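# Move ball to other post's cup, reseat frame

## Task

Carry the ball into the cup on the other post and set the frame back where it belongs, resting on its supports. Both must stay in place on their own, not because a robot is holding them. Finish by opening the grippers and moving the arms away.

## Robot and tools

Robots: six identical i2rt Big YAM arms named arm1 to arm6. Each has six revolute joints, a two-finger gripper and a wrist camera. A fixed room camera, cam_high, watches the scene. With joints 1 and 6 at zero and the hand level and pointing forward, the wrist camera rides on top of the hand and looks toward the fingertips. The hand reaches roughly 1.0 m from the joint 1 axis when fully stretched. Joints move at different speeds, so the path between two postures may bulge outward.

Frames: one shared scene frame, origin on the floor, +z up. "hand" is the point between the fingertips (link pinch in the URDF); its z axis runs along the fingers, and the fingers close along its y axis. Each robot's foot pose is real but never printed.

execute_actions(actions, cameras): actions is a list holding one action or none. An action is an object keyed by robot name ("arm1"..."arm6"); each robot entry has only "joints", an object of absolute joint targets by name (not offsets). Keys and ranges: joint1_rad -2.879 to 2.879 (base yaw, positive is counter-clockwise seen from above, 0 points where the foot faces); joint2_rad 0 to 3.141 (shoulder, 0 has the upper arm lying back roughly level, increasing lifts it up and forward); joint3_rad 0 to 3.019 (elbow, 0 folds the forearm onto the upper arm, increasing opens it); joint4_rad -1.692 to 1.57 (hand pitch, positive tips fingers up); joint5_rad -1.57 to 1.57 (hand sideways swing, positive toward the arm's right); joint6_rad -2.094 to 2.094 (hand roll, positive clockwise viewed from behind the hand); gripper_m 0 to 0.093 metres (fingertip gap; each pad grips with about 50 to 62 N, weaker on some). Angles are radians. Done tolerances: ±0.045, ±0.14, ±0.09, ±0.055, ±0.03, ±0.035 rad and ±0.003 m. Every motion in an action starts together and may finish at different moments. Any joint or arm you leave out may keep driving to its previous target. An unknown key or out-of-range number rejects the whole call and nothing moves. cameras: list of names from arm1_cam_wrist...arm6_cam_wrist, cam_high, or "all"; omitted/null/["all"] gives every camera, [] gives none. An empty actions list just reports state and images.

Results: each robot's state (joint_positions, hand pose, joint torques in arm-joint order, which carry per-unit offset, scale and noise and are nonzero even in free air), a "pictures" line naming the images in order, and joint_status per commanded joint. "off_target": stopped short and may still push. "contact_stop" or "time_out": the joint gives up its target and holds where it stopped; but after time_out a joint can keep a target (or one clipped to within 0.375, 0.375, 0.113, 0.225, 0.075, 0.3 rad of its position for joints 1 to 6) and keep pushing, moving on if freed. "joint command not followed" with a "cause:" line means a self/inter-arm clearance check withheld that arm's joint targets (its gripper target still runs); such joints read "not_followed" and may be retried on later actions until given acceptable targets. on_its_own lists what the call did not command; "held at" is a held target, not the current position. To relieve pushing, send a joint its reported position. Very small target changes may not move a joint. A joint bearing a load may sag. MOTOR HOT appears from 85 °C; at 100 °C an OVER-TEMPERATURE FAULT drops that whole arm and its gripper until cooled, and its unreached keys show "limit_stop_at_motor_heat" (resend the target). If a result reports a stop, the rest of that reply's execute_actions, wait and finished_scene calls are skipped.

wait(seconds): 0 to 10 s; commands nothing, returns the same state and images as an empty action.

zoom_image(camera, region): enlarges part of a camera's latest full image; region is [x0, y0, x1, y1] in pixels from the top-left, at most 504 by 504. Wrist images are 616x616 fisheye; cam_high is 504x504.

read_manual(section): returns URDF licence texts only ("licences"); moves nothing.

finished_scene(scene): pass the current scene number to end it permanently; the result says whether the task succeeded and gives the next task. Replying without any tool call ends everything.

Order: look, approach above, descend, grip, lift, carry, place, open, retreat; check images before ending. The world keeps running while you compose replies, with the arms holding the last command.

Avoid: hard presses between arms (this fails and ends the run) and hard arm collisions; the clearance check can be late and ignores fingers, gripper housings and wrist cameras. Arms do not push back softly: they keep shoving on contact and can overheat. Do not drop, slam or knock anything out of the work area or onto the floor. Loose objects may occasionally be nudged by outside pushes.

Each tool is called after "Emit:" by a JSON object that holds its "api" and its "payload", one argument or row to a line.

## Session

Emit:
{"api": "execute_actions", "payload": {
  "actions": [
    {"arm1":{"joints":{"joint1_rad":0,"joint2_rad":1.0,"joint3_rad":1.0,"joint4_rad":-1.2,"joint5_rad":0,"joint6_rad":0}},"arm4":{"joints":{"joint1_rad":0,"joint2_rad":1.0,"joint3_rad":1.0,"joint4_rad":-1.2,"joint5_rad":0,"joint6_rad":0}},"arm6":{"joints":{"joint1_rad":0,"joint2_rad":1.0,"joint3_rad":1.0,"joint4_rad":-1.2,"joint5_rad":0,"joint6_rad":0}},"arm2":{"joints":{"joint1_rad":0,"joint2_rad":1.0,"joint3_rad":1.0,"joint4_rad":-1.2,"joint5_rad":0,"joint6_rad":0}},"arm3":{"joints":{"joint1_rad":0,"joint2_rad":1.0,"joint3_rad":1.0,"joint4_rad":-1.2,"joint5_rad":0,"joint6_rad":0}},"arm5":{"joints":{"joint1_rad":0,"joint2_rad":1.0,"joint3_rad":1.0,"joint4_rad":-1.2,"joint5_rad":0,"joint6_rad":0}}}
  ]
}}

Scene clock: 1.43 s.
Joint torques (N m, as the arm reports them, + toward a larger angle): arm1=[ 1.19 -7.25 11.06  1.98  0.17  0.  ] | arm2=[-1.4  -5.79  9.62  1.6  -0.23 -0.2 ] | arm3=[-0.39 -4.45 11.17  1.26  0.21 -0.03] | arm4=[-0.05 -5.39 11.7   1.84  0.35 -0.07] | arm5=[ 1.11 -5.93  8.62  1.27  0.11 -0.09] | arm6=[-0.22 -3.58 12.95  1.16  0.22 -0.17]
Motor temperatures (°C, as the motors report them): arm1=[22 23 27 23 25 25] | arm2=[23 27 25 25 21 21] | arm3=[21 23 26 24 23 22] | arm4=[24 25 24 22 21 23] | arm5=[24 25 27 21 21 22] | arm6=[24 25 24 25 24 22]
arm1.joint_positions: joint1_rad=+0.013 joint2_rad=+1.001 joint3_rad=+0.962 joint4_rad=-1.214 joint5_rad=-0.003 joint6_rad=-0.010 gripper_m=+0.094
arm1.joint_status: all done
arm1.hand: x=-0.4415 y=+1.3885 z=+1.0161 quat_wxyz=(-0.132, -0.535, -0.831, +0.079) (m; scene frame)
arm2.joint_positions: joint1_rad=-0.005 joint2_rad=+0.994 joint3_rad=+0.981 joint4_rad=-1.213 joint5_rad=+0.004 joint6_rad=+0.011 gripper_m=+0.094
arm2.joint_status: all done
arm2.hand: x=-1.2087 y=+0.2001 z=+1.0083 quat_wxyz=(-0.171, -0.120, -0.978, +0.022) (m; scene frame)
arm3.joint_positions: joint1_rad=-0.004 joint2_rad=+0.996 joint3_rad=+0.981 joint4_rad=-1.218 joint5_rad=-0.004 joint6_rad=-0.011 gripper_m=+0.094
arm3.joint_status: all done
arm3.hand: x=-1.3184 y=-0.6517 z=+1.0725 quat_wxyz=(-0.166, +0.285, -0.943, -0.048) (m; scene frame)
arm4.joint_positions: joint1_rad=-0.009 joint2_rad=+0.998 joint3_rad=+0.972 joint4_rad=-1.217 joint5_rad=-0.004 joint6_rad=+0.008 gripper_m=+0.094
arm4.joint_status: all done
arm4.hand: x=-0.2409 y=-1.1626 z=+1.0872 quat_wxyz=(-0.121, +0.671, -0.723, -0.114) (m; scene frame)
arm5.joint_positions: joint1_rad=-0.008 joint2_rad=+1.002 joint3_rad=+0.987 joint4_rad=-1.212 joint5_rad=-0.002 joint6_rad=+0.009 gripper_m=+0.094
arm5.joint_status: all done
arm5.hand: x=+1.0953 y=-1.0013 z=+1.0955 quat_wxyz=(-0.075, +0.876, -0.455, -0.145) (m; scene frame)
arm6.joint_positions: joint1_rad=+0.006 joint2_rad=+0.998 joint3_rad=+0.980 joint4_rad=-1.202 joint5_rad=-0.004 joint6_rad=+0.013 gripper_m=+0.094
arm6.joint_status: all done
arm6.hand: x=+1.2255 y=+0.7911 z=+1.0927 quat_wxyz=(-0.086, -0.860, -0.481, +0.148) (m; scene frame)
pictures: arm1_cam_wrist, arm2_cam_wrist, arm3_cam_wrist, arm4_cam_wrist, arm5_cam_wrist, arm6_cam_wrist, cam_high
Images, in order (width x height): arm1_cam_wrist 616x616, arm2_cam_wrist 616x616, arm3_cam_wrist 616x616, arm4_cam_wrist 616x616, arm5_cam_wrist 616x616, arm6_cam_wrist 616x616, cam_high 504x504.

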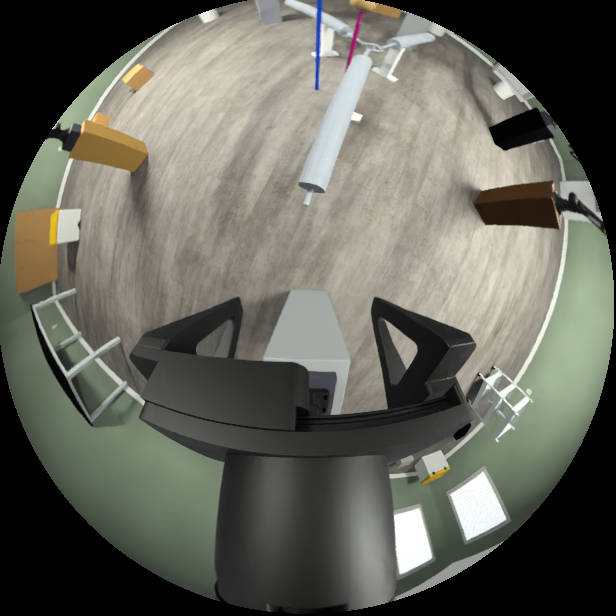

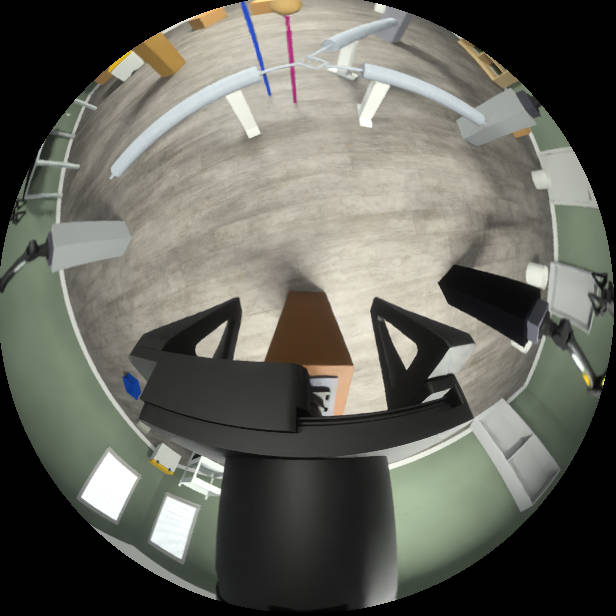

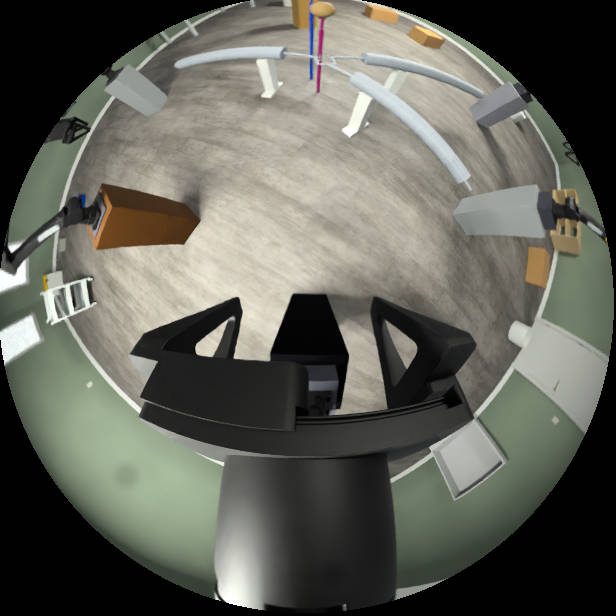

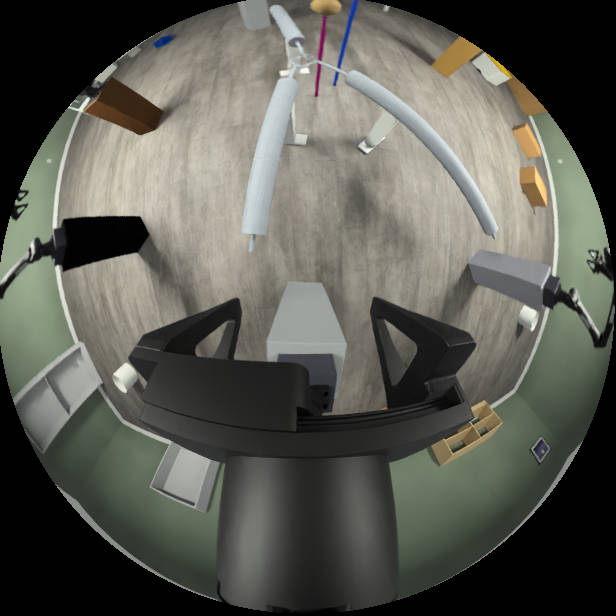

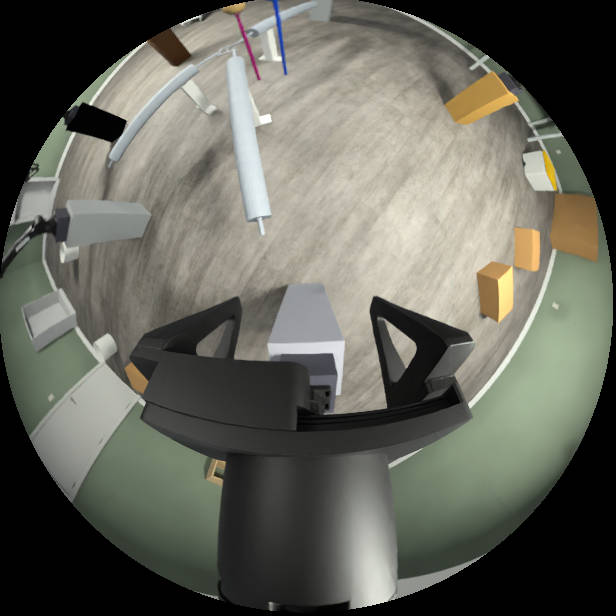

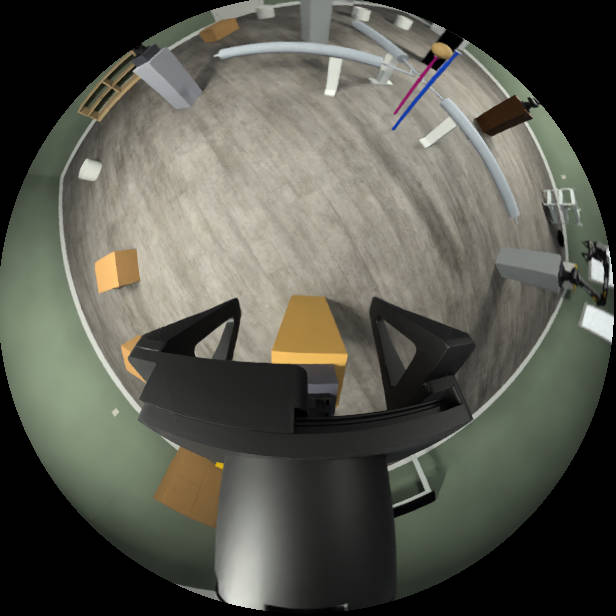

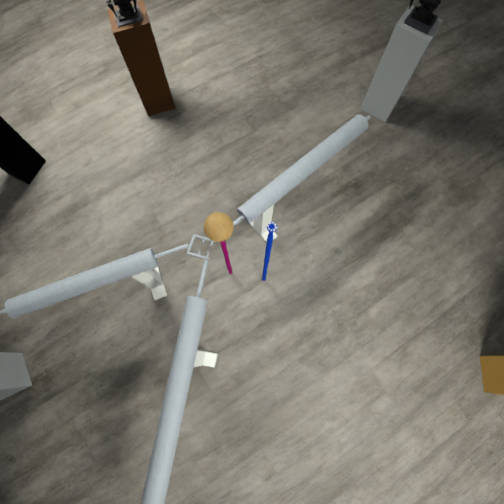

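Emit:
{"api": "execute_actions", "payload": {
  "actions": [
    {"arm1":{"joints":{"joint1_rad":0.01,"joint2_rad":2.295,"joint3_rad":1.375,"joint4_rad":-0.598,"joint6_rad":0.38}},"arm4":{"joints":{"joint1_rad":0.55,"joint2_rad":2.368,"joint3_rad":1.11,"joint4_rad":-0.285,"joint6_rad":0.74}},"arm5":{"joints":{"joint1_rad":0.41,"joint2_rad":2.415,"joint3_rad":1.27,"joint4_rad":-0.4,"joint6_rad":0.06}},"arm6":{"joints":{"joint1_rad":-0.35,"joint2_rad":2.45,"joint3_rad":1.6,"joint4_rad":0.85}},"arm2":{"joints":{"joint1_rad":0.25,"joint2_rad":2.3,"joint3_rad":1.3,"joint4_rad":1.0,"joint5_rad":0.6}}}
  ],
  "cameras": ["arm1_cam_wrist","arm4_cam_wrist","arm5_cam_wrist","arm6_cam_wrist","arm2_cam_wrist"]
}}

Scene clock: 11.80 s.
Joint torques (N m, as the arm reports them, + toward a larger angle): arm1=[  1.98 -25.11   6.62   1.13   0.17  -0.02] | arm2=[ -2.13 -21.92   6.19   2.72   0.08  -0.19] | arm3=[-0.46 -4.59 11.14  1.26  0.22 -0.02] | arm4=[ -1.12 -18.73   4.19   1.2    0.26   0.07] | arm5=[  0.07 -17.36   3.01   0.67  -0.01   0.04] | arm6=[  0.07 -21.02   9.93   2.62   0.17  -0.16]
Motor temperatures (°C, as the motors report them): arm1=[22 23 29 23 25 25] | arm2=[23 27 28 25 21 21] | arm3=[21 23 28 24 23 22] | arm4=[24 25 26 22 21 23] | arm5=[24 25 29 21 21 22] | arm6=[24 26 27 25 24 22]
arm1.joint_positions: joint1_rad=+0.013 joint2_rad=+2.318 joint3_rad=+1.348 joint4_rad=-0.614 joint5_rad=-0.003 joint6_rad=+0.371 gripper_m=+0.094
arm1.joint_status: all done
arm1.hand: x=-0.3550 y=+1.2035 z=+0.5775 quat_wxyz=(+0.008, -0.690, -0.724, -0.010) (m; scene frame)
arm2.joint_positions: joint1_rad=+0.255 joint2_rad=+2.299 joint3_rad=+1.289 joint4_rad=+0.979 joint5_rad=+0.597 joint6_rad=+0.008 gripper_m=+0.094
arm2.joint_status: all done
arm2.hand: x=-0.7897 y=+0.2014 z=+0.7985 quat_wxyz=(-0.670, -0.197, -0.687, +0.200) (m; scene frame)
arm3.joint_positions: joint1_rad=-0.004 joint2_rad=+0.996 joint3_rad=+0.981 joint4_rad=-1.218 joint5_rad=-0.004 joint6_rad=-0.011 gripper_m=+0.094
arm3.joint_status: not commanded
arm3.hand: x=-1.3184 y=-0.6517 z=+1.0725 quat_wxyz=(-0.166, +0.285, -0.943, -0.048) (m; scene frame)
arm4.joint_positions: joint1_rad=+0.556 joint2_rad=+2.376 joint3_rad=+1.093 joint4_rad=-0.303 joint5_rad=-0.001 joint6_rad=+0.732 gripper_m=+0.094
arm4.joint_status: all done
arm4.hand: x=-0.4734 y=-1.1006 z=+0.5754 quat_wxyz=(-0.002, +0.619, -0.785, +0.006) (m; scene frame)
arm5.joint_positions: joint1_rad=+0.417 joint2_rad=+2.412 joint3_rad=+1.267 joint4_rad=-0.416 joint5_rad=+0.000 joint6_rad=+0.052 gripper_m=+0.094
arm5.joint_status: all done
arm5.hand: x=+0.8589 y=-1.0268 z=+0.5826 quat_wxyz=(+0.002, +0.959, -0.284, +0.003) (m; scene frame)
arm6.joint_positions: joint1_rad=-0.358 joint2_rad=+2.454 joint3_rad=+1.582 joint4_rad=+0.834 joint5_rad=-0.002 joint6_rad=+0.011 gripper_m=+0.094
arm6.joint_status: all done
arm6.hand: x=+0.7338 y=+0.5584 z=+0.8586 quat_wxyz=(-0.230, -0.683, -0.236, +0.652) (m; scene frame)
pictures: arm1_cam_wrist, arm2_cam_wrist, arm4_cam_wrist, arm5_cam_wrist, arm6_cam_wrist
Images, in order (width x height): arm1_cam_wrist 616x616, arm2_cam_wrist 616x616, arm4_cam_wrist 616x616, arm5_cam_wrist 616x616, arm6_cam_wrist 616x616.

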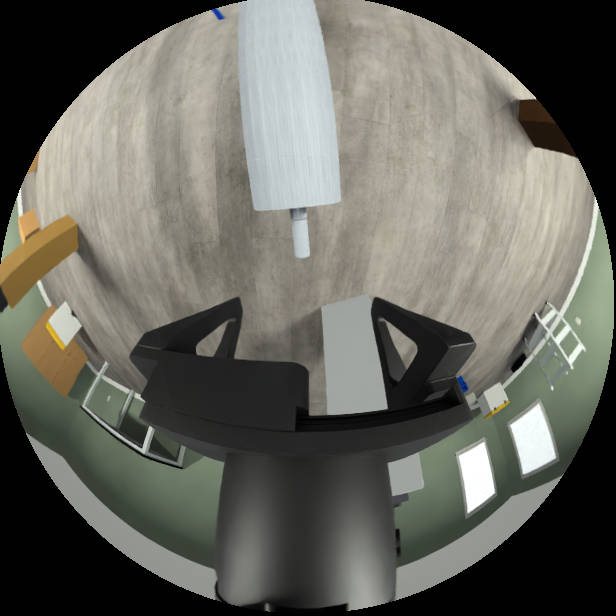

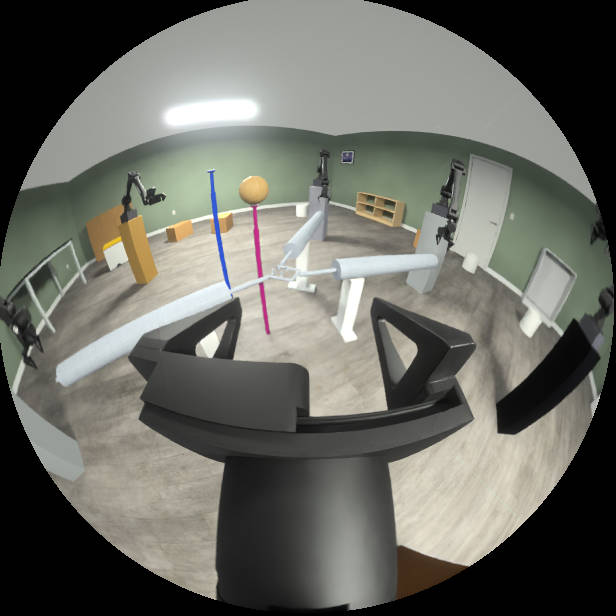

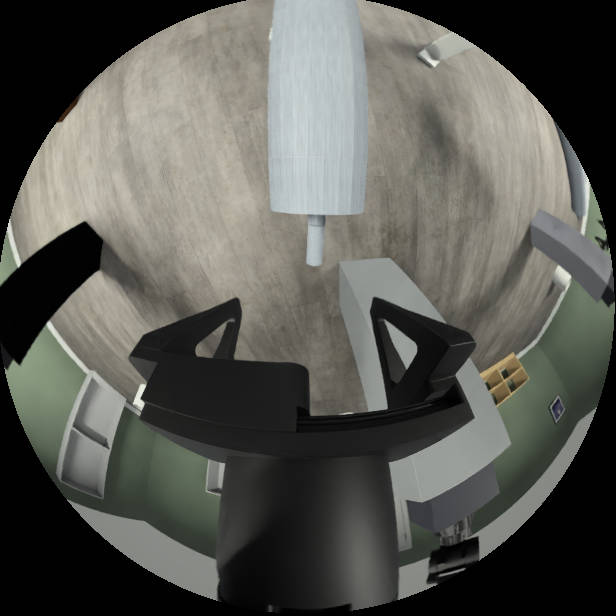

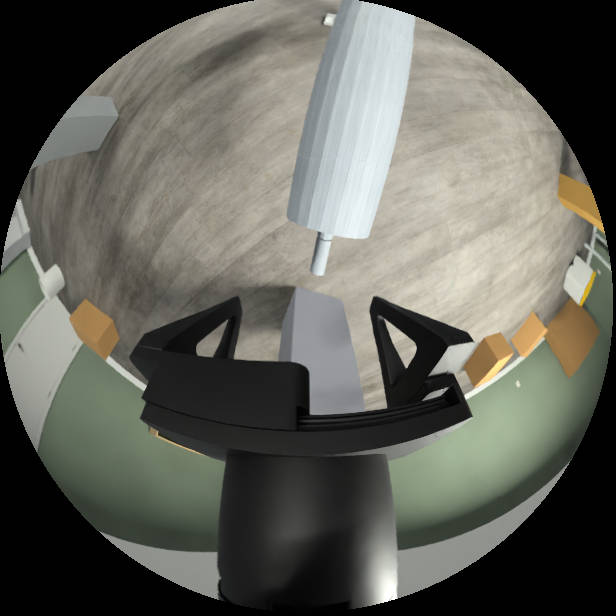

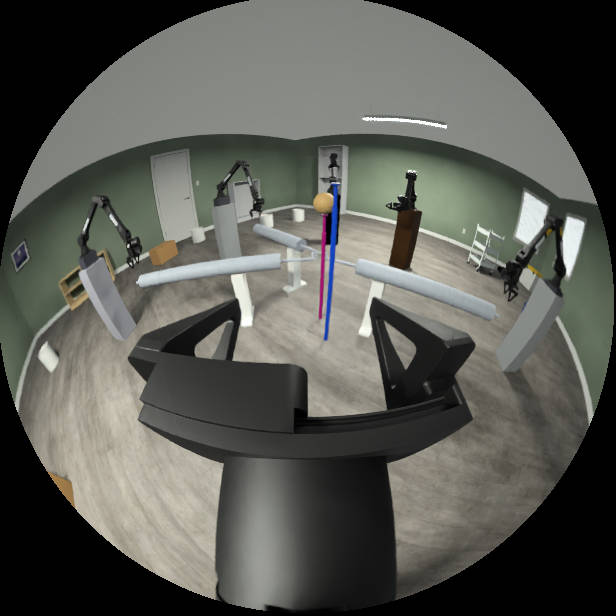

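Emit:
{"api": "execute_actions", "payload": {
  "actions": [
    {"arm1":{"joints":{"joint1_rad":0.03,"joint2_rad":2.513,"joint3_rad":1.452,"joint4_rad":-0.455,"joint6_rad":0.283,"gripper_m":0.05}},"arm4":{"joints":{"joint1_rad":0.542,"joint2_rad":2.603,"joint3_rad":1.187,"joint4_rad":-0.122,"joint6_rad":0.716,"gripper_m":0.05}},"arm5":{"joints":{"joint1_rad":0.395,"joint2_rad":2.644,"joint3_rad":1.318,"joint4_rad":-0.225,"joint6_rad":0.243,"gripper_m":0.05}}}
  ],
  "cameras": ["arm1_cam_wrist","arm4_cam_wrist","arm5_cam_wrist"]
}}

Scene clock: 21.17 s.
Joint torques (N m, as the arm reports them, + toward a larger angle): arm1=[  3.   -26.26   5.07   1.16   0.19  -0.22] | arm2=[ -1.86 -22.53   6.05   2.85   0.09  -0.19] | arm3=[-0.41 -4.62 11.14  1.27  0.22 -0.03] | arm4=[ -1.21 -19.56   2.22   1.19   0.27  -0.07] | arm5=[  0.29 -18.49   1.73   0.46   0.05   0.06] | arm6=[  0.52 -21.29  10.32   2.46   0.16  -0.12]
Motor temperatures (°C, as the motors report them): arm1=[22 24 29 23 25 25] | arm2=[23 28 28 25 21 21] | arm3=[21 23 30 24 23 22] | arm4=[24 26 26 22 21 23] | arm5=[24 26 28 21 21 22] | arm6=[24 27 27 25 24 22]
arm1.joint_positions: joint1_rad=+0.017 joint2_rad=+2.537 joint3_rad=+1.437 joint4_rad=-0.469 joint5_rad=-0.003 joint6_rad=+0.292 gripper_m=+0.050
arm1.joint_status: all done
arm1.hand: x=-0.3510 y=+1.2026 z=+0.4795 quat_wxyz=(+0.001, -0.659, -0.752, -0.008) (m; scene frame)
arm2.joint_positions: joint1_rad=+0.255 joint2_rad=+2.299 joint3_rad=+1.289 joint4_rad=+0.979 joint5_rad=+0.597 joint6_rad=+0.008 gripper_m=+0.094
arm2.joint_status: not commanded
arm2.hand: x=-0.7897 y=+0.2014 z=+0.7985 quat_wxyz=(-0.670, -0.197, -0.687, +0.200) (m; scene frame)
arm3.joint_positions: joint1_rad=-0.004 joint2_rad=+0.996 joint3_rad=+0.981 joint4_rad=-1.218 joint5_rad=-0.004 joint6_rad=-0.011 gripper_m=+0.094
arm3.joint_status: not commanded
arm3.hand: x=-1.3184 y=-0.6517 z=+1.0725 quat_wxyz=(-0.166, +0.285, -0.943, -0.048) (m; scene frame)
arm4.joint_positions: joint1_rad=+0.550 joint2_rad=+2.620 joint3_rad=+1.179 joint4_rad=-0.139 joint5_rad=-0.001 joint6_rad=+0.724 gripper_m=+0.050
arm4.joint_status: all done
arm4.hand: x=-0.4632 y=-1.1123 z=+0.4793 quat_wxyz=(-0.003, +0.620, -0.784, +0.003) (m; scene frame)
arm5.joint_positions: joint1_rad=+0.400 joint2_rad=+2.661 joint3_rad=+1.311 joint4_rad=-0.241 joint5_rad=+0.000 joint6_rad=+0.234 gripper_m=+0.050
arm5.joint_status: all done
arm5.hand: x=+0.9006 y=-1.0416 z=+0.4715 quat_wxyz=(+0.003, +0.925, -0.379, +0.018) (m; scene frame)
arm6.joint_positions: joint1_rad=-0.358 joint2_rad=+2.454 joint3_rad=+1.582 joint4_rad=+0.834 joint5_rad=-0.002 joint6_rad=+0.011 gripper_m=+0.094
arm6.joint_status: not commanded
arm6.hand: x=+0.7338 y=+0.5584 z=+0.8586 quat_wxyz=(-0.230, -0.683, -0.236, +0.652) (m; scene frame)
pictures: arm1_cam_wrist, arm4_cam_wrist, arm5_cam_wrist
Images, in order (width x height): arm1_cam_wrist 616x616, arm4_cam_wrist 616x616, arm5_cam_wrist 616x616.

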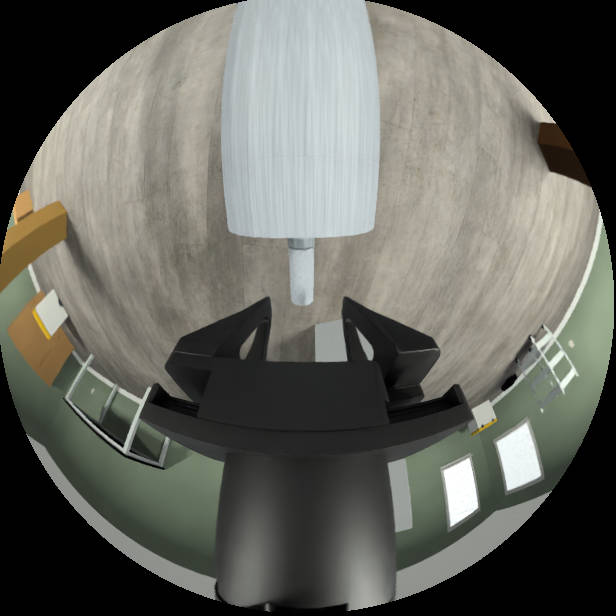

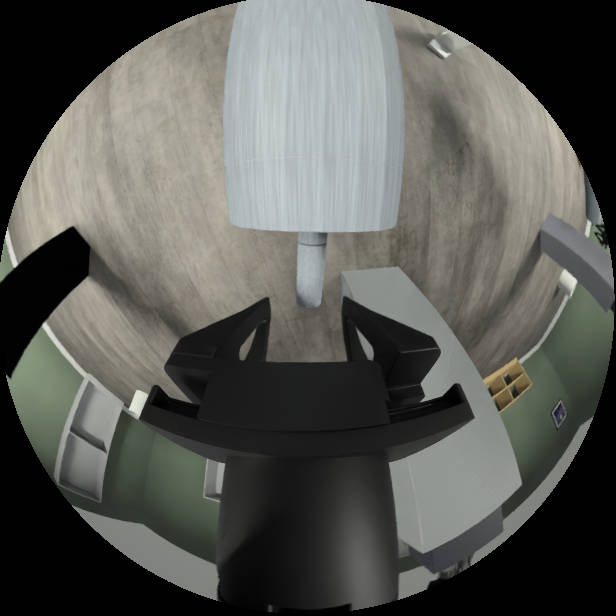

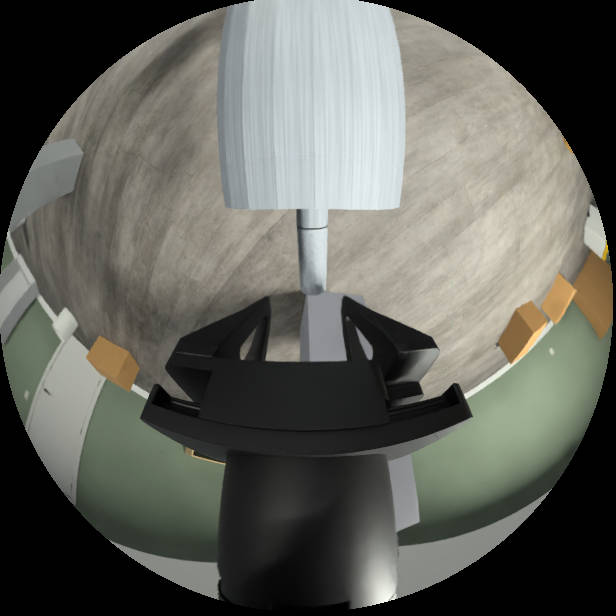

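Emit:
{"api": "execute_actions", "payload": {
  "actions": [
    {"arm1":{"joints":{"joint1_rad":0.038,"joint2_rad":2.638,"joint3_rad":1.525,"joint4_rad":-0.412}},"arm4":{"joints":{"joint1_rad":0.527,"joint2_rad":2.71,"joint3_rad":1.255,"joint4_rad":-0.088,"joint6_rad":0.7}},"arm5":{"joints":{"joint1_rad":0.375,"joint2_rad":2.735,"joint3_rad":1.406,"joint4_rad":-0.202,"joint6_rad":0.206}}}
  ],
  "cameras": ["arm1_cam_wrist","arm4_cam_wrist","arm5_cam_wrist"]
}}

Scene clock: 28.17 s.
Joint torques (N m, as the arm reports them, + toward a larger angle): arm1=[  3.34 -25.62   4.59   1.24   0.18  -0.24] | arm2=[ -2.39 -22.23   6.     2.7    0.08  -0.17] | arm3=[-0.44 -4.58 11.14  1.28  0.22 -0.02] | arm4=[ -0.86 -18.7    1.7    1.16   0.08  -0.07] | arm5=[ -0.14 -16.88   2.22   0.59   0.04  -0.12] | arm6=[  0.05 -22.59  10.41   2.63   0.14  -0.1 ]
Motor temperatures (°C, as the motors report them): arm1=[22 25 29 23 25 25] | arm2=[23 29 27 25 21 21] | arm3=[21 23 30 24 23 22] | arm4=[24 27 25 22 21 23] | arm5=[24 27 28 21 21 22] | arm6=[24 28 27 25 24 22]
arm1.joint_positions: joint1_rad=+0.027 joint2_rad=+2.650 joint3_rad=+1.514 joint4_rad=-0.424 joint5_rad=-0.003 joint6_rad=+0.292 gripper_m=+0.050
arm1.joint_status: all done
arm1.hand: x=-0.3436 y=+1.2001 z=+0.4332 quat_wxyz=(-0.003, -0.656, -0.755, -0.006) (m; scene frame)
arm2.joint_positions: joint1_rad=+0.255 joint2_rad=+2.299 joint3_rad=+1.289 joint4_rad=+0.979 joint5_rad=+0.597 joint6_rad=+0.008 gripper_m=+0.094
arm2.joint_status: not commanded
arm2.hand: x=-0.7897 y=+0.2014 z=+0.7985 quat_wxyz=(-0.670, -0.197, -0.687, +0.200) (m; scene frame)
arm3.joint_positions: joint1_rad=-0.004 joint2_rad=+0.996 joint3_rad=+0.981 joint4_rad=-1.218 joint5_rad=-0.004 joint6_rad=-0.011 gripper_m=+0.094
arm3.joint_status: not commanded
arm3.hand: x=-1.3184 y=-0.6517 z=+1.0725 quat_wxyz=(-0.166, +0.285, -0.943, -0.048) (m; scene frame)
arm4.joint_positions: joint1_rad=+0.530 joint2_rad=+2.713 joint3_rad=+1.253 joint4_rad=-0.103 joint5_rad=+0.002 joint6_rad=+0.708 gripper_m=+0.050
arm4.joint_status: all done
arm4.hand: x=-0.4581 y=-1.1016 z=+0.4442 quat_wxyz=(-0.006, +0.619, -0.786, -0.004) (m; scene frame)
arm5.joint_positions: joint1_rad=+0.379 joint2_rad=+2.719 joint3_rad=+1.399 joint4_rad=-0.213 joint5_rad=+0.000 joint6_rad=+0.214 gripper_m=+0.050
arm5.joint_status: all done
arm5.hand: x=+0.8794 y=-1.0167 z=+0.4522 quat_wxyz=(-0.001, +0.925, -0.379, -0.011) (m; scene frame)
arm6.joint_positions: joint1_rad=-0.358 joint2_rad=+2.454 joint3_rad=+1.582 joint4_rad=+0.834 joint5_rad=-0.002 joint6_rad=+0.011 gripper_m=+0.094
arm6.joint_status: not commanded
arm6.hand: x=+0.7338 y=+0.5584 z=+0.8586 quat_wxyz=(-0.230, -0.683, -0.236, +0.652) (m; scene frame)
pictures: arm1_cam_wrist, arm4_cam_wrist, arm5_cam_wrist
Images, in order (width x height): arm1_cam_wrist 616x616, arm4_cam_wrist 616x616, arm5_cam_wrist 616x616.

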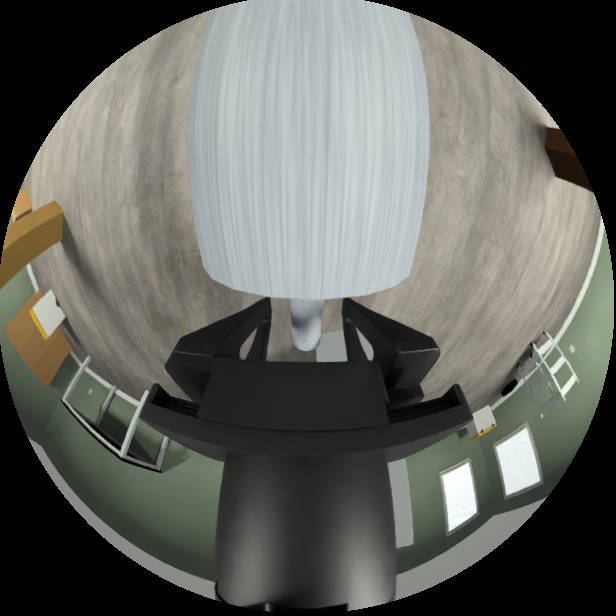

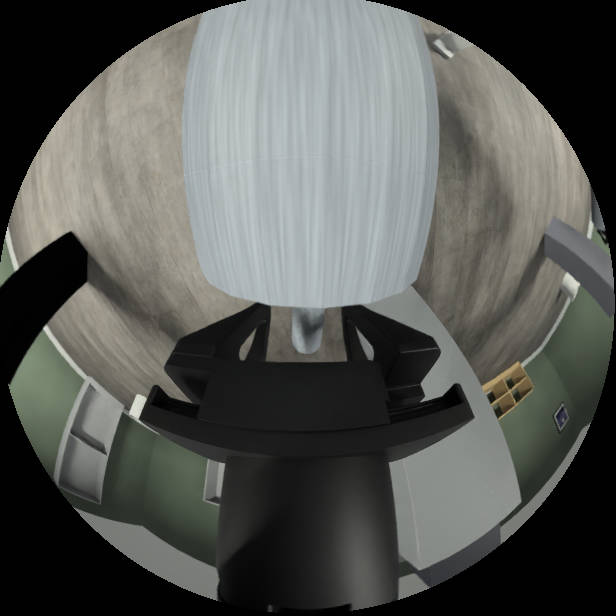

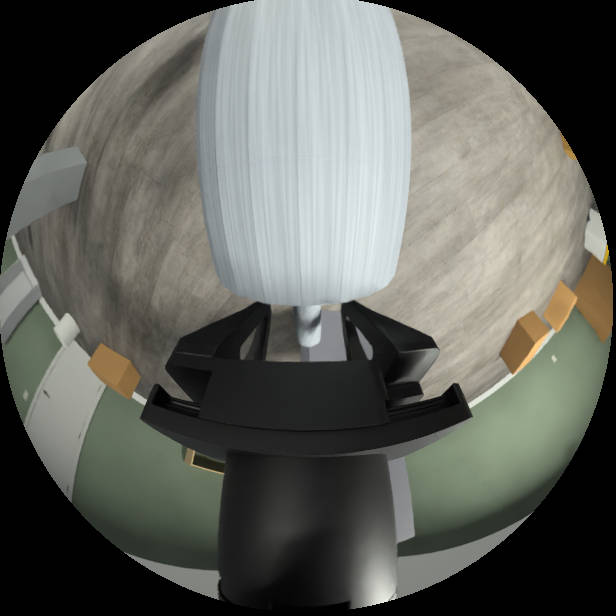

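Emit:
{"api": "execute_actions", "payload": {
  "actions": [
    {"arm1":{"joints":{"joint2_rad":2.664}},"arm5":{"joints":{"joint2_rad":2.762}}}
  ],
  "cameras": ["arm5_cam_wrist"]
}}

Scene clock: 30.87 s.
Joint torques (N m, as the arm reports them, + toward a larger angle): arm1=[  3.3  -24.19   4.37   1.25   0.14  -0.26] | arm2=[ -2.66 -22.53   5.92   2.77   0.09  -0.18] | arm3=[-0.4  -4.6  11.13  1.26  0.22 -0.02] | arm4=[ -0.73 -18.7    1.69   1.13   0.08  -0.08] | arm5=[  0.35 -16.62   1.87   0.59   0.02  -0.12] | arm6=[  0.77 -21.44  10.24   2.49   0.21  -0.15]
Motor temperatures (°C, as the motors report them): arm1=[22 25 29 23 25 25] | arm2=[23 29 27 25 21 21] | arm3=[21 23 30 24 23 22] | arm4=[24 27 25 22 21 23] | arm5=[24 27 27 21 21 22] | arm6=[24 29 27 25 24 22]
arm1.joint_positions: joint1_rad=+0.027 joint2_rad=+2.658 joint3_rad=+1.514 joint4_rad=-0.424 joint5_rad=-0.003 joint6_rad=+0.292 gripper_m=+0.050
arm1.joint_status: all done
arm1.hand: x=-0.3452 y=+1.2036 z=+0.4290 quat_wxyz=(+0.001, -0.656, -0.755, -0.007) (m; scene frame)
arm2.joint_positions: joint1_rad=+0.255 joint2_rad=+2.299 joint3_rad=+1.289 joint4_rad=+0.979 joint5_rad=+0.597 joint6_rad=+0.008 gripper_m=+0.094
arm2.joint_status: not commanded
arm2.hand: x=-0.7897 y=+0.2014 z=+0.7985 quat_wxyz=(-0.670, -0.197, -0.687, +0.200) (m; scene frame)
arm3.joint_positions: joint1_rad=-0.004 joint2_rad=+0.996 joint3_rad=+0.981 joint4_rad=-1.218 joint5_rad=-0.004 joint6_rad=-0.011 gripper_m=+0.094
arm3.joint_status: not commanded
arm3.hand: x=-1.3184 y=-0.6517 z=+1.0725 quat_wxyz=(-0.166, +0.285, -0.943, -0.048) (m; scene frame)
arm4.joint_positions: joint1_rad=+0.530 joint2_rad=+2.713 joint3_rad=+1.253 joint4_rad=-0.103 joint5_rad=+0.002 joint6_rad=+0.708 gripper_m=+0.050
arm4.joint_status: not commanded
arm4.hand: x=-0.4581 y=-1.1016 z=+0.4442 quat_wxyz=(-0.006, +0.619, -0.786, -0.004) (m; scene frame)
arm5.joint_positions: joint1_rad=+0.379 joint2_rad=+2.750 joint3_rad=+1.399 joint4_rad=-0.213 joint5_rad=+0.000 joint6_rad=+0.214 gripper_m=+0.050
arm5.joint_status: all done
arm5.hand: x=+0.8935 y=-1.0256 z=+0.4380 quat_wxyz=(+0.001, +0.925, -0.379, +0.004) (m; scene frame)
arm6.joint_positions: joint1_rad=-0.358 joint2_rad=+2.454 joint3_rad=+1.582 joint4_rad=+0.834 joint5_rad=-0.002 joint6_rad=+0.011 gripper_m=+0.094
arm6.joint_status: not commanded
arm6.hand: x=+0.7338 y=+0.5584 z=+0.8586 quat_wxyz=(-0.230, -0.683, -0.236, +0.652) (m; scene frame)
pictures: arm5_cam_wrist
Images, in order (width x height): arm5_cam_wrist 616x616.

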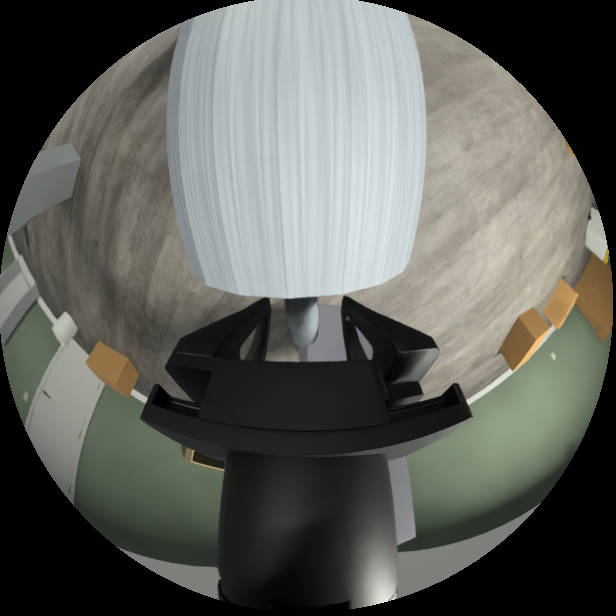

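Emit:
{"api": "execute_actions", "payload": {
  "actions": [
    {"arm1":{"joints":{"gripper_m":0}},"arm4":{"joints":{"gripper_m":0}},"arm5":{"joints":{"gripper_m":0}}}
  ],
  "cameras": []
}}

Emit:
{"api": "execute_actions", "payload": {
  "actions": [
    {"arm1":{"joints":{"joint2_rad":2.437,"joint3_rad":1.422,"joint4_rad":-0.503}},"arm4":{"joints":{"joint2_rad":2.475,"joint3_rad":1.125,"joint4_rad":-0.182}},"arm5":{"joints":{"joint2_rad":2.522,"joint3_rad":1.262,"joint4_rad":-0.277}}}
  ],
  "cameras": ["arm6_cam_wrist","arm2_cam_wrist","cam_high"]
}}

Emit:
{"api": "zoom_image", "payload": {
  "camera": "cam_high",
  "region": [160, 180, 300, 320]
}}

Emit:
{"api": "zoom_image", "payload": {
  "camera": "arm6_cam_wrist",
  "region": [260, 170, 380, 290]
}}

Scene clock: 39.17 s.
Joint torques (N m, as the arm reports them, + toward a larger angle): arm1=[  3.21 -23.75   4.38   1.15   0.12  -0.24] | arm2=[ -2.35 -22.52   6.18   2.7    0.06  -0.18] | arm3=[-0.47 -4.65 11.14  1.28  0.22 -0.03] | arm4=[ -0.59 -18.65   1.8    1.11   0.04  -0.19] | arm5=[  0.32 -16.62   1.95   0.5    0.18   0.04] | arm6=[  0.21 -21.09  10.15   2.79   0.19  -0.13]
Motor temperatures (°C, as the motors report them): arm1=[22 25 28 23 25 25] | arm2=[23 30 27 25 21 21] | arm3=[21 23 31 24 23 22] | arm4=[24 27 25 22 21 23] | arm5=[24 27 27 21 21 22] | arm6=[24 29 27 25 24 22]
arm1.joint_positions: joint1_rad=+0.027 joint2_rad=+2.658 joint3_rad=+1.514 joint4_rad=-0.423 joint5_rad=-0.003 joint6_rad=+0.292 gripper_m=+0.019
arm1.joint_status: gripper_m off_target (ended at +0.019, target +0.000)
arm1.hand: x=-0.3451 y=+1.2037 z=+0.4288 quat_wxyz=(+0.001, -0.656, -0.755, -0.007) (m; scene frame)
arm2.joint_positions: joint1_rad=+0.255 joint2_rad=+2.299 joint3_rad=+1.289 joint4_rad=+0.979 joint5_rad=+0.597 joint6_rad=+0.008 gripper_m=+0.094
arm2.joint_status: not commanded
arm2.hand: x=-0.7897 y=+0.2014 z=+0.7985 quat_wxyz=(-0.670, -0.197, -0.687, +0.200) (m; scene frame)
arm3.joint_positions: joint1_rad=-0.004 joint2_rad=+0.996 joint3_rad=+0.981 joint4_rad=-1.218 joint5_rad=-0.004 joint6_rad=-0.011 gripper_m=+0.094
arm3.joint_status: not commanded
arm3.hand: x=-1.3184 y=-0.6517 z=+1.0725 quat_wxyz=(-0.166, +0.285, -0.943, -0.048) (m; scene frame)
arm4.joint_positions: joint1_rad=+0.528 joint2_rad=+2.713 joint3_rad=+1.251 joint4_rad=-0.102 joint5_rad=+0.004 joint6_rad=+0.723 gripper_m=+0.019
arm4.joint_status: gripper_m off_target (ended at +0.019, target +0.000)
arm4.hand: x=-0.4567 y=-1.1017 z=+0.4442 quat_wxyz=(-0.006, +0.612, -0.791, -0.004) (m; scene frame)
arm5.joint_positions: joint1_rad=+0.380 joint2_rad=+2.750 joint3_rad=+1.400 joint4_rad=-0.212 joint5_rad=-0.003 joint6_rad=+0.200 gripper_m=+0.019
arm5.joint_status: gripper_m off_target (ended at +0.019, target +0.000)
arm5.hand: x=+0.8923 y=-1.0263 z=+0.4380 quat_wxyz=(+0.003, +0.928, -0.372, +0.003) (m; scene frame)
arm6.joint_positions: joint1_rad=-0.358 joint2_rad=+2.454 joint3_rad=+1.582 joint4_rad=+0.834 joint5_rad=-0.002 joint6_rad=+0.011 gripper_m=+0.094
arm6.joint_status: not commanded
arm6.hand: x=+0.7338 y=+0.5584 z=+0.8586 quat_wxyz=(-0.230, -0.683, -0.236, +0.652) (m; scene frame)
pictures: none
No camera images: the call's "cameras" was empty. Leave "cameras" out to get every camera's image.

Scene clock: 40.20 s.
Joint torques (N m, as the arm reports them, + toward a larger angle): arm1=[  3.02 -27.4    5.37   0.42   0.04  -0.27] | arm2=[ -2.12 -22.24   6.     2.71   0.08  -0.19] | arm3=[-0.43 -4.66 11.14  1.28  0.22 -0.02] | arm4=[ -0.45 -20.2    2.58   0.06   0.15  -0.18] | arm5=[  1.01 -18.78   1.75  -0.06   0.05   0.12] | arm6=[  0.59 -21.73  10.25   2.46   0.19  -0.11]
Motor temperatures (°C, as the motors report them): arm1=[22 25 28 23 25 25] | arm2=[23 30 27 25 21 21] | arm3=[21 23 31 24 23 22] | arm4=[24 27 25 22 21 23] | arm5=[24 27 27 21 21 22] | arm6=[24 29 27 25 24 22]
arm1.joint_positions: joint1_rad=+0.028 joint2_rad=+2.478 joint3_rad=+1.402 joint4_rad=-0.499 joint5_rad=-0.002 joint6_rad=+0.293 gripper_m=+0.019
arm1.joint_status: all done
arm1.hand: x=-0.3471 y=+1.2074 z=+0.5045 quat_wxyz=(+0.004, -0.656, -0.755, -0.008) (m; scene frame)
arm2.joint_positions: joint1_rad=+0.255 joint2_rad=+2.299 joint3_rad=+1.289 joint4_rad=+0.979 joint5_rad=+0.597 joint6_rad=+0.008 gripper_m=+0.094
arm2.joint_status: not commanded
arm2.hand: x=-0.7897 y=+0.2014 z=+0.7985 quat_wxyz=(-0.670, -0.197, -0.687, +0.200) (m; scene frame)
arm3.joint_positions: joint1_rad=-0.004 joint2_rad=+0.996 joint3_rad=+0.981 joint4_rad=-1.218 joint5_rad=-0.004 joint6_rad=-0.011 gripper_m=+0.094
arm3.joint_status: not commanded
arm3.hand: x=-1.3184 y=-0.6517 z=+1.0725 quat_wxyz=(-0.166, +0.285, -0.943, -0.048) (m; scene frame)
arm4.joint_positions: joint1_rad=+0.524 joint2_rad=+2.501 joint3_rad=+1.119 joint4_rad=-0.172 joint5_rad=+0.001 joint6_rad=+0.720 gripper_m=+0.019
arm4.joint_status: all done
arm4.hand: x=-0.4577 y=-1.0975 z=+0.5251 quat_wxyz=(-0.006, +0.611, -0.791, -0.009) (m; scene frame)
arm5.joint_positions: joint1_rad=+0.374 joint2_rad=+2.546 joint3_rad=+1.263 joint4_rad=-0.268 joint5_rad=-0.001 joint6_rad=+0.192 gripper_m=+0.019
arm5.joint_status: all done
arm5.hand: x=+0.8902 y=-1.0207 z=+0.5188 quat_wxyz=(+0.000, +0.928, -0.371, -0.002) (m; scene frame)
arm6.joint_positions: joint1_rad=-0.358 joint2_rad=+2.454 joint3_rad=+1.582 joint4_rad=+0.834 joint5_rad=-0.002 joint6_rad=+0.011 gripper_m=+0.094
arm6.joint_status: not commanded
arm6.hand: x=+0.7338 y=+0.5584 z=+0.8586 quat_wxyz=(-0.230, -0.683, -0.236, +0.652) (m; scene frame)
pictures: arm2_cam_wrist, arm6_cam_wrist, cam_high
Images, in order (width x height): arm2_cam_wrist 616x616, arm6_cam_wrist 616x616, cam_high 504x504.

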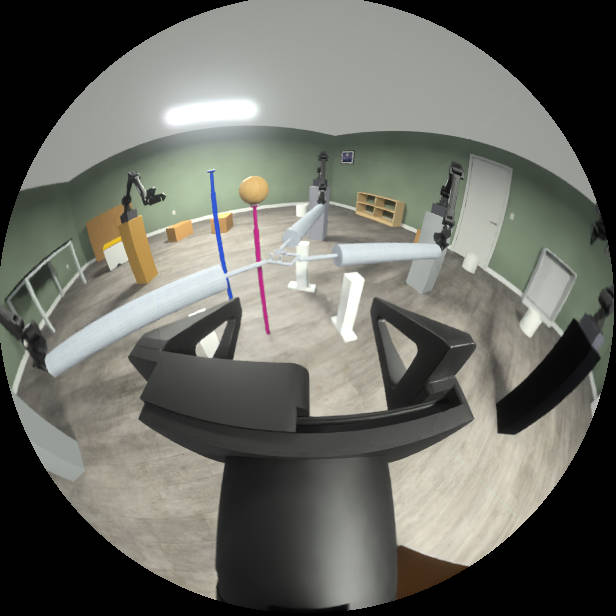

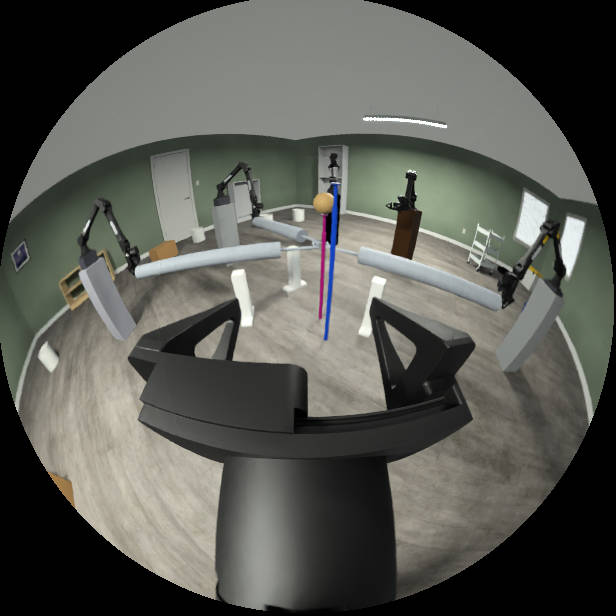

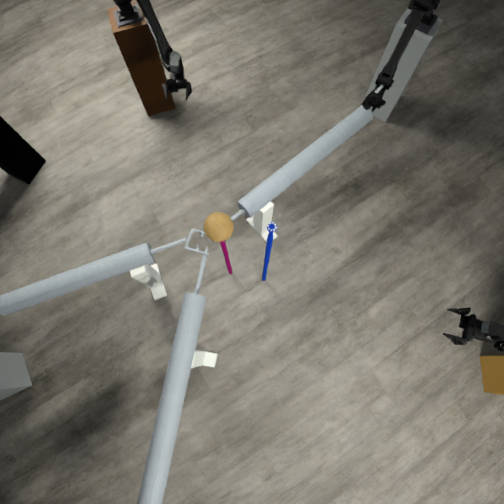

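Region (160, 180, 300, 320) of cam_high's 504x504 image, scaled by 3.600, with more detail than that image has.

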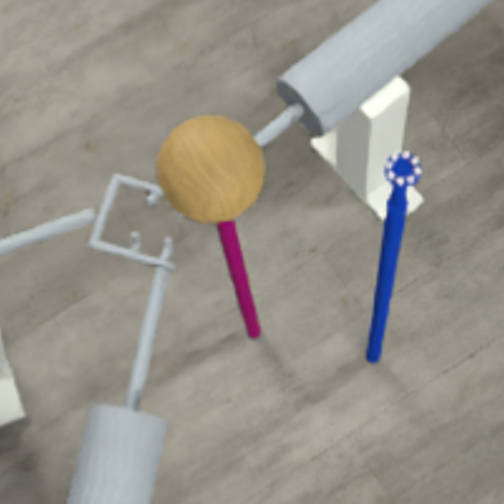

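Region (260, 170, 380, 290) of arm6_cam_wrist's 616x616 image, scaled by 4.200, with more detail than that image has.

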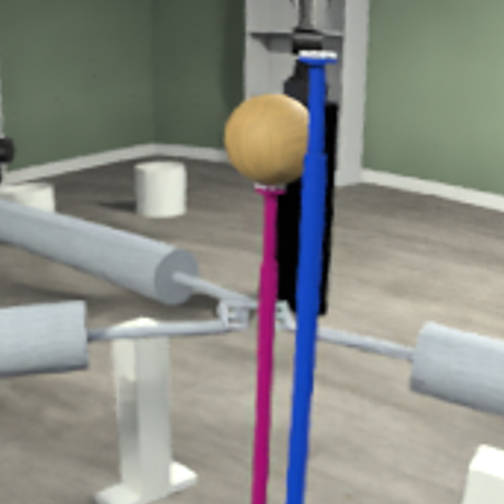

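Emit:
{"api": "execute_actions", "payload": {
  "actions": [
    {"arm1":{"joints":{"joint1_rad":0.122,"joint2_rad":2.415,"joint3_rad":1.368,"joint4_rad":-0.465,"joint6_rad":0.39}},"arm4":{"joints":{"joint1_rad":0.417,"joint2_rad":2.495,"joint3_rad":1.193,"joint4_rad":-0.235,"joint6_rad":0.61}},"arm5":{"joints":{"joint1_rad":0.268,"joint2_rad":2.52,"joint3_rad":1.235,"joint4_rad":-0.255,"joint6_rad":0.085}}}
  ],
  "cameras": ["arm6_cam_wrist","cam_high"]
}}

Emit:
{"api": "zoom_image", "payload": {
  "camera": "cam_high",
  "region": [170, 200, 260, 290]
}}

Emit:
{"api": "zoom_image", "payload": {
  "camera": "arm6_cam_wrist",
  "region": [290, 200, 360, 270]
}}

Scene clock: 49.53 s.
Joint torques (N m, as the arm reports them, + toward a larger angle): arm1=[  1.6  -28.04   4.27   0.82   0.04  -0.18] | arm2=[ -2.26 -22.76   6.08   2.75   0.05  -0.2 ] | arm3=[-0.4  -4.63 11.14  1.28  0.22 -0.02] | arm4=[  0.46 -20.47   3.62  -0.16  -0.07   0.01] | arm5=[  1.04 -19.36   1.19   0.36   0.08   0.03] | arm6=[  0.56 -21.48  10.24   2.58   0.21  -0.17]
Motor temperatures (°C, as the motors report them): arm1=[22 26 28 23 25 25] | arm2=[23 30 27 25 21 21] | arm3=[21 23 31 24 23 22] | arm4=[24 27 24 22 21 23] | arm5=[24 28 27 21 21 22] | arm6=[24 30 27 25 24 22]
arm1.joint_positions: joint1_rad=+0.129 joint2_rad=+2.470 joint3_rad=+1.360 joint4_rad=-0.468 joint5_rad=-0.001 joint6_rad=+0.397 gripper_m=+0.019
arm1.joint_status: all done
arm1.hand: x=-0.3058 y=+1.2444 z=+0.5021 quat_wxyz=(+0.006, -0.657, -0.754, -0.008) (m; scene frame)
arm2.joint_positions: joint1_rad=+0.255 joint2_rad=+2.299 joint3_rad=+1.289 joint4_rad=+0.979 joint5_rad=+0.597 joint6_rad=+0.008 gripper_m=+0.094
arm2.joint_status: not commanded
arm2.hand: x=-0.7897 y=+0.2014 z=+0.7985 quat_wxyz=(-0.670, -0.197, -0.687, +0.200) (m; scene frame)
arm3.joint_positions: joint1_rad=-0.004 joint2_rad=+0.996 joint3_rad=+0.981 joint4_rad=-1.218 joint5_rad=-0.004 joint6_rad=-0.011 gripper_m=+0.094
arm3.joint_status: not commanded
arm3.hand: x=-1.3184 y=-0.6517 z=+1.0725 quat_wxyz=(-0.166, +0.285, -0.943, -0.048) (m; scene frame)
arm4.joint_positions: joint1_rad=+0.405 joint2_rad=+2.515 joint3_rad=+1.178 joint4_rad=-0.219 joint5_rad=+0.005 joint6_rad=+0.610 gripper_m=+0.019
arm4.joint_status: all done
arm4.hand: x=-0.4153 y=-1.0593 z=+0.5243 quat_wxyz=(-0.009, +0.608, -0.794, -0.007) (m; scene frame)
arm5.joint_positions: joint1_rad=+0.262 joint2_rad=+2.546 joint3_rad=+1.241 joint4_rad=-0.260 joint5_rad=-0.001 joint6_rad=+0.078 gripper_m=+0.019
arm5.joint_status: all done
arm5.hand: x=+0.9313 y=-0.9841 z=+0.5166 quat_wxyz=(+0.002, +0.929, -0.370, +0.005) (m; scene frame)
arm6.joint_positions: joint1_rad=-0.358 joint2_rad=+2.454 joint3_rad=+1.582 joint4_rad=+0.834 joint5_rad=-0.002 joint6_rad=+0.011 gripper_m=+0.094
arm6.joint_status: not commanded
arm6.hand: x=+0.7338 y=+0.5584 z=+0.8586 quat_wxyz=(-0.230, -0.683, -0.236, +0.652) (m; scene frame)
pictures: arm6_cam_wrist, cam_high
Images, in order (width x height): arm6_cam_wrist 616x616, cam_high 504x504.

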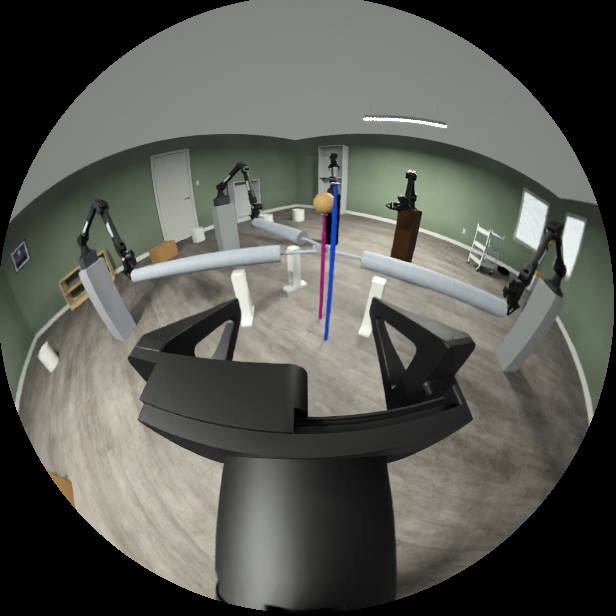

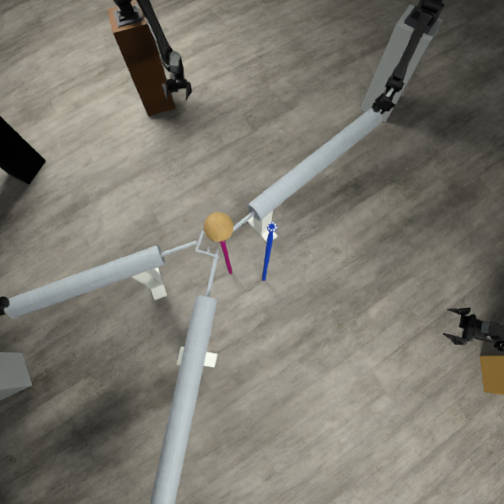

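Region (170, 200, 260, 290) of cam_high's 504x504 image, scaled by 5.600, with more detail than that image has.

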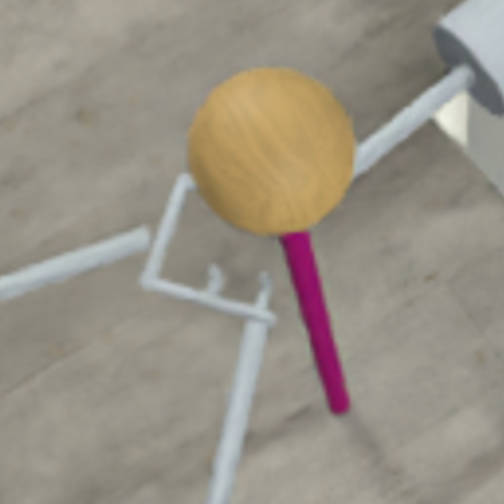

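Region (290, 200, 360, 270) of arm6_cam_wrist's 616x616 image, scaled by 7.200, with more detail than that image has.

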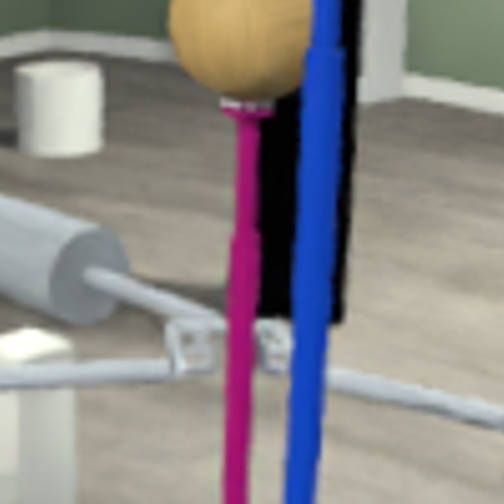

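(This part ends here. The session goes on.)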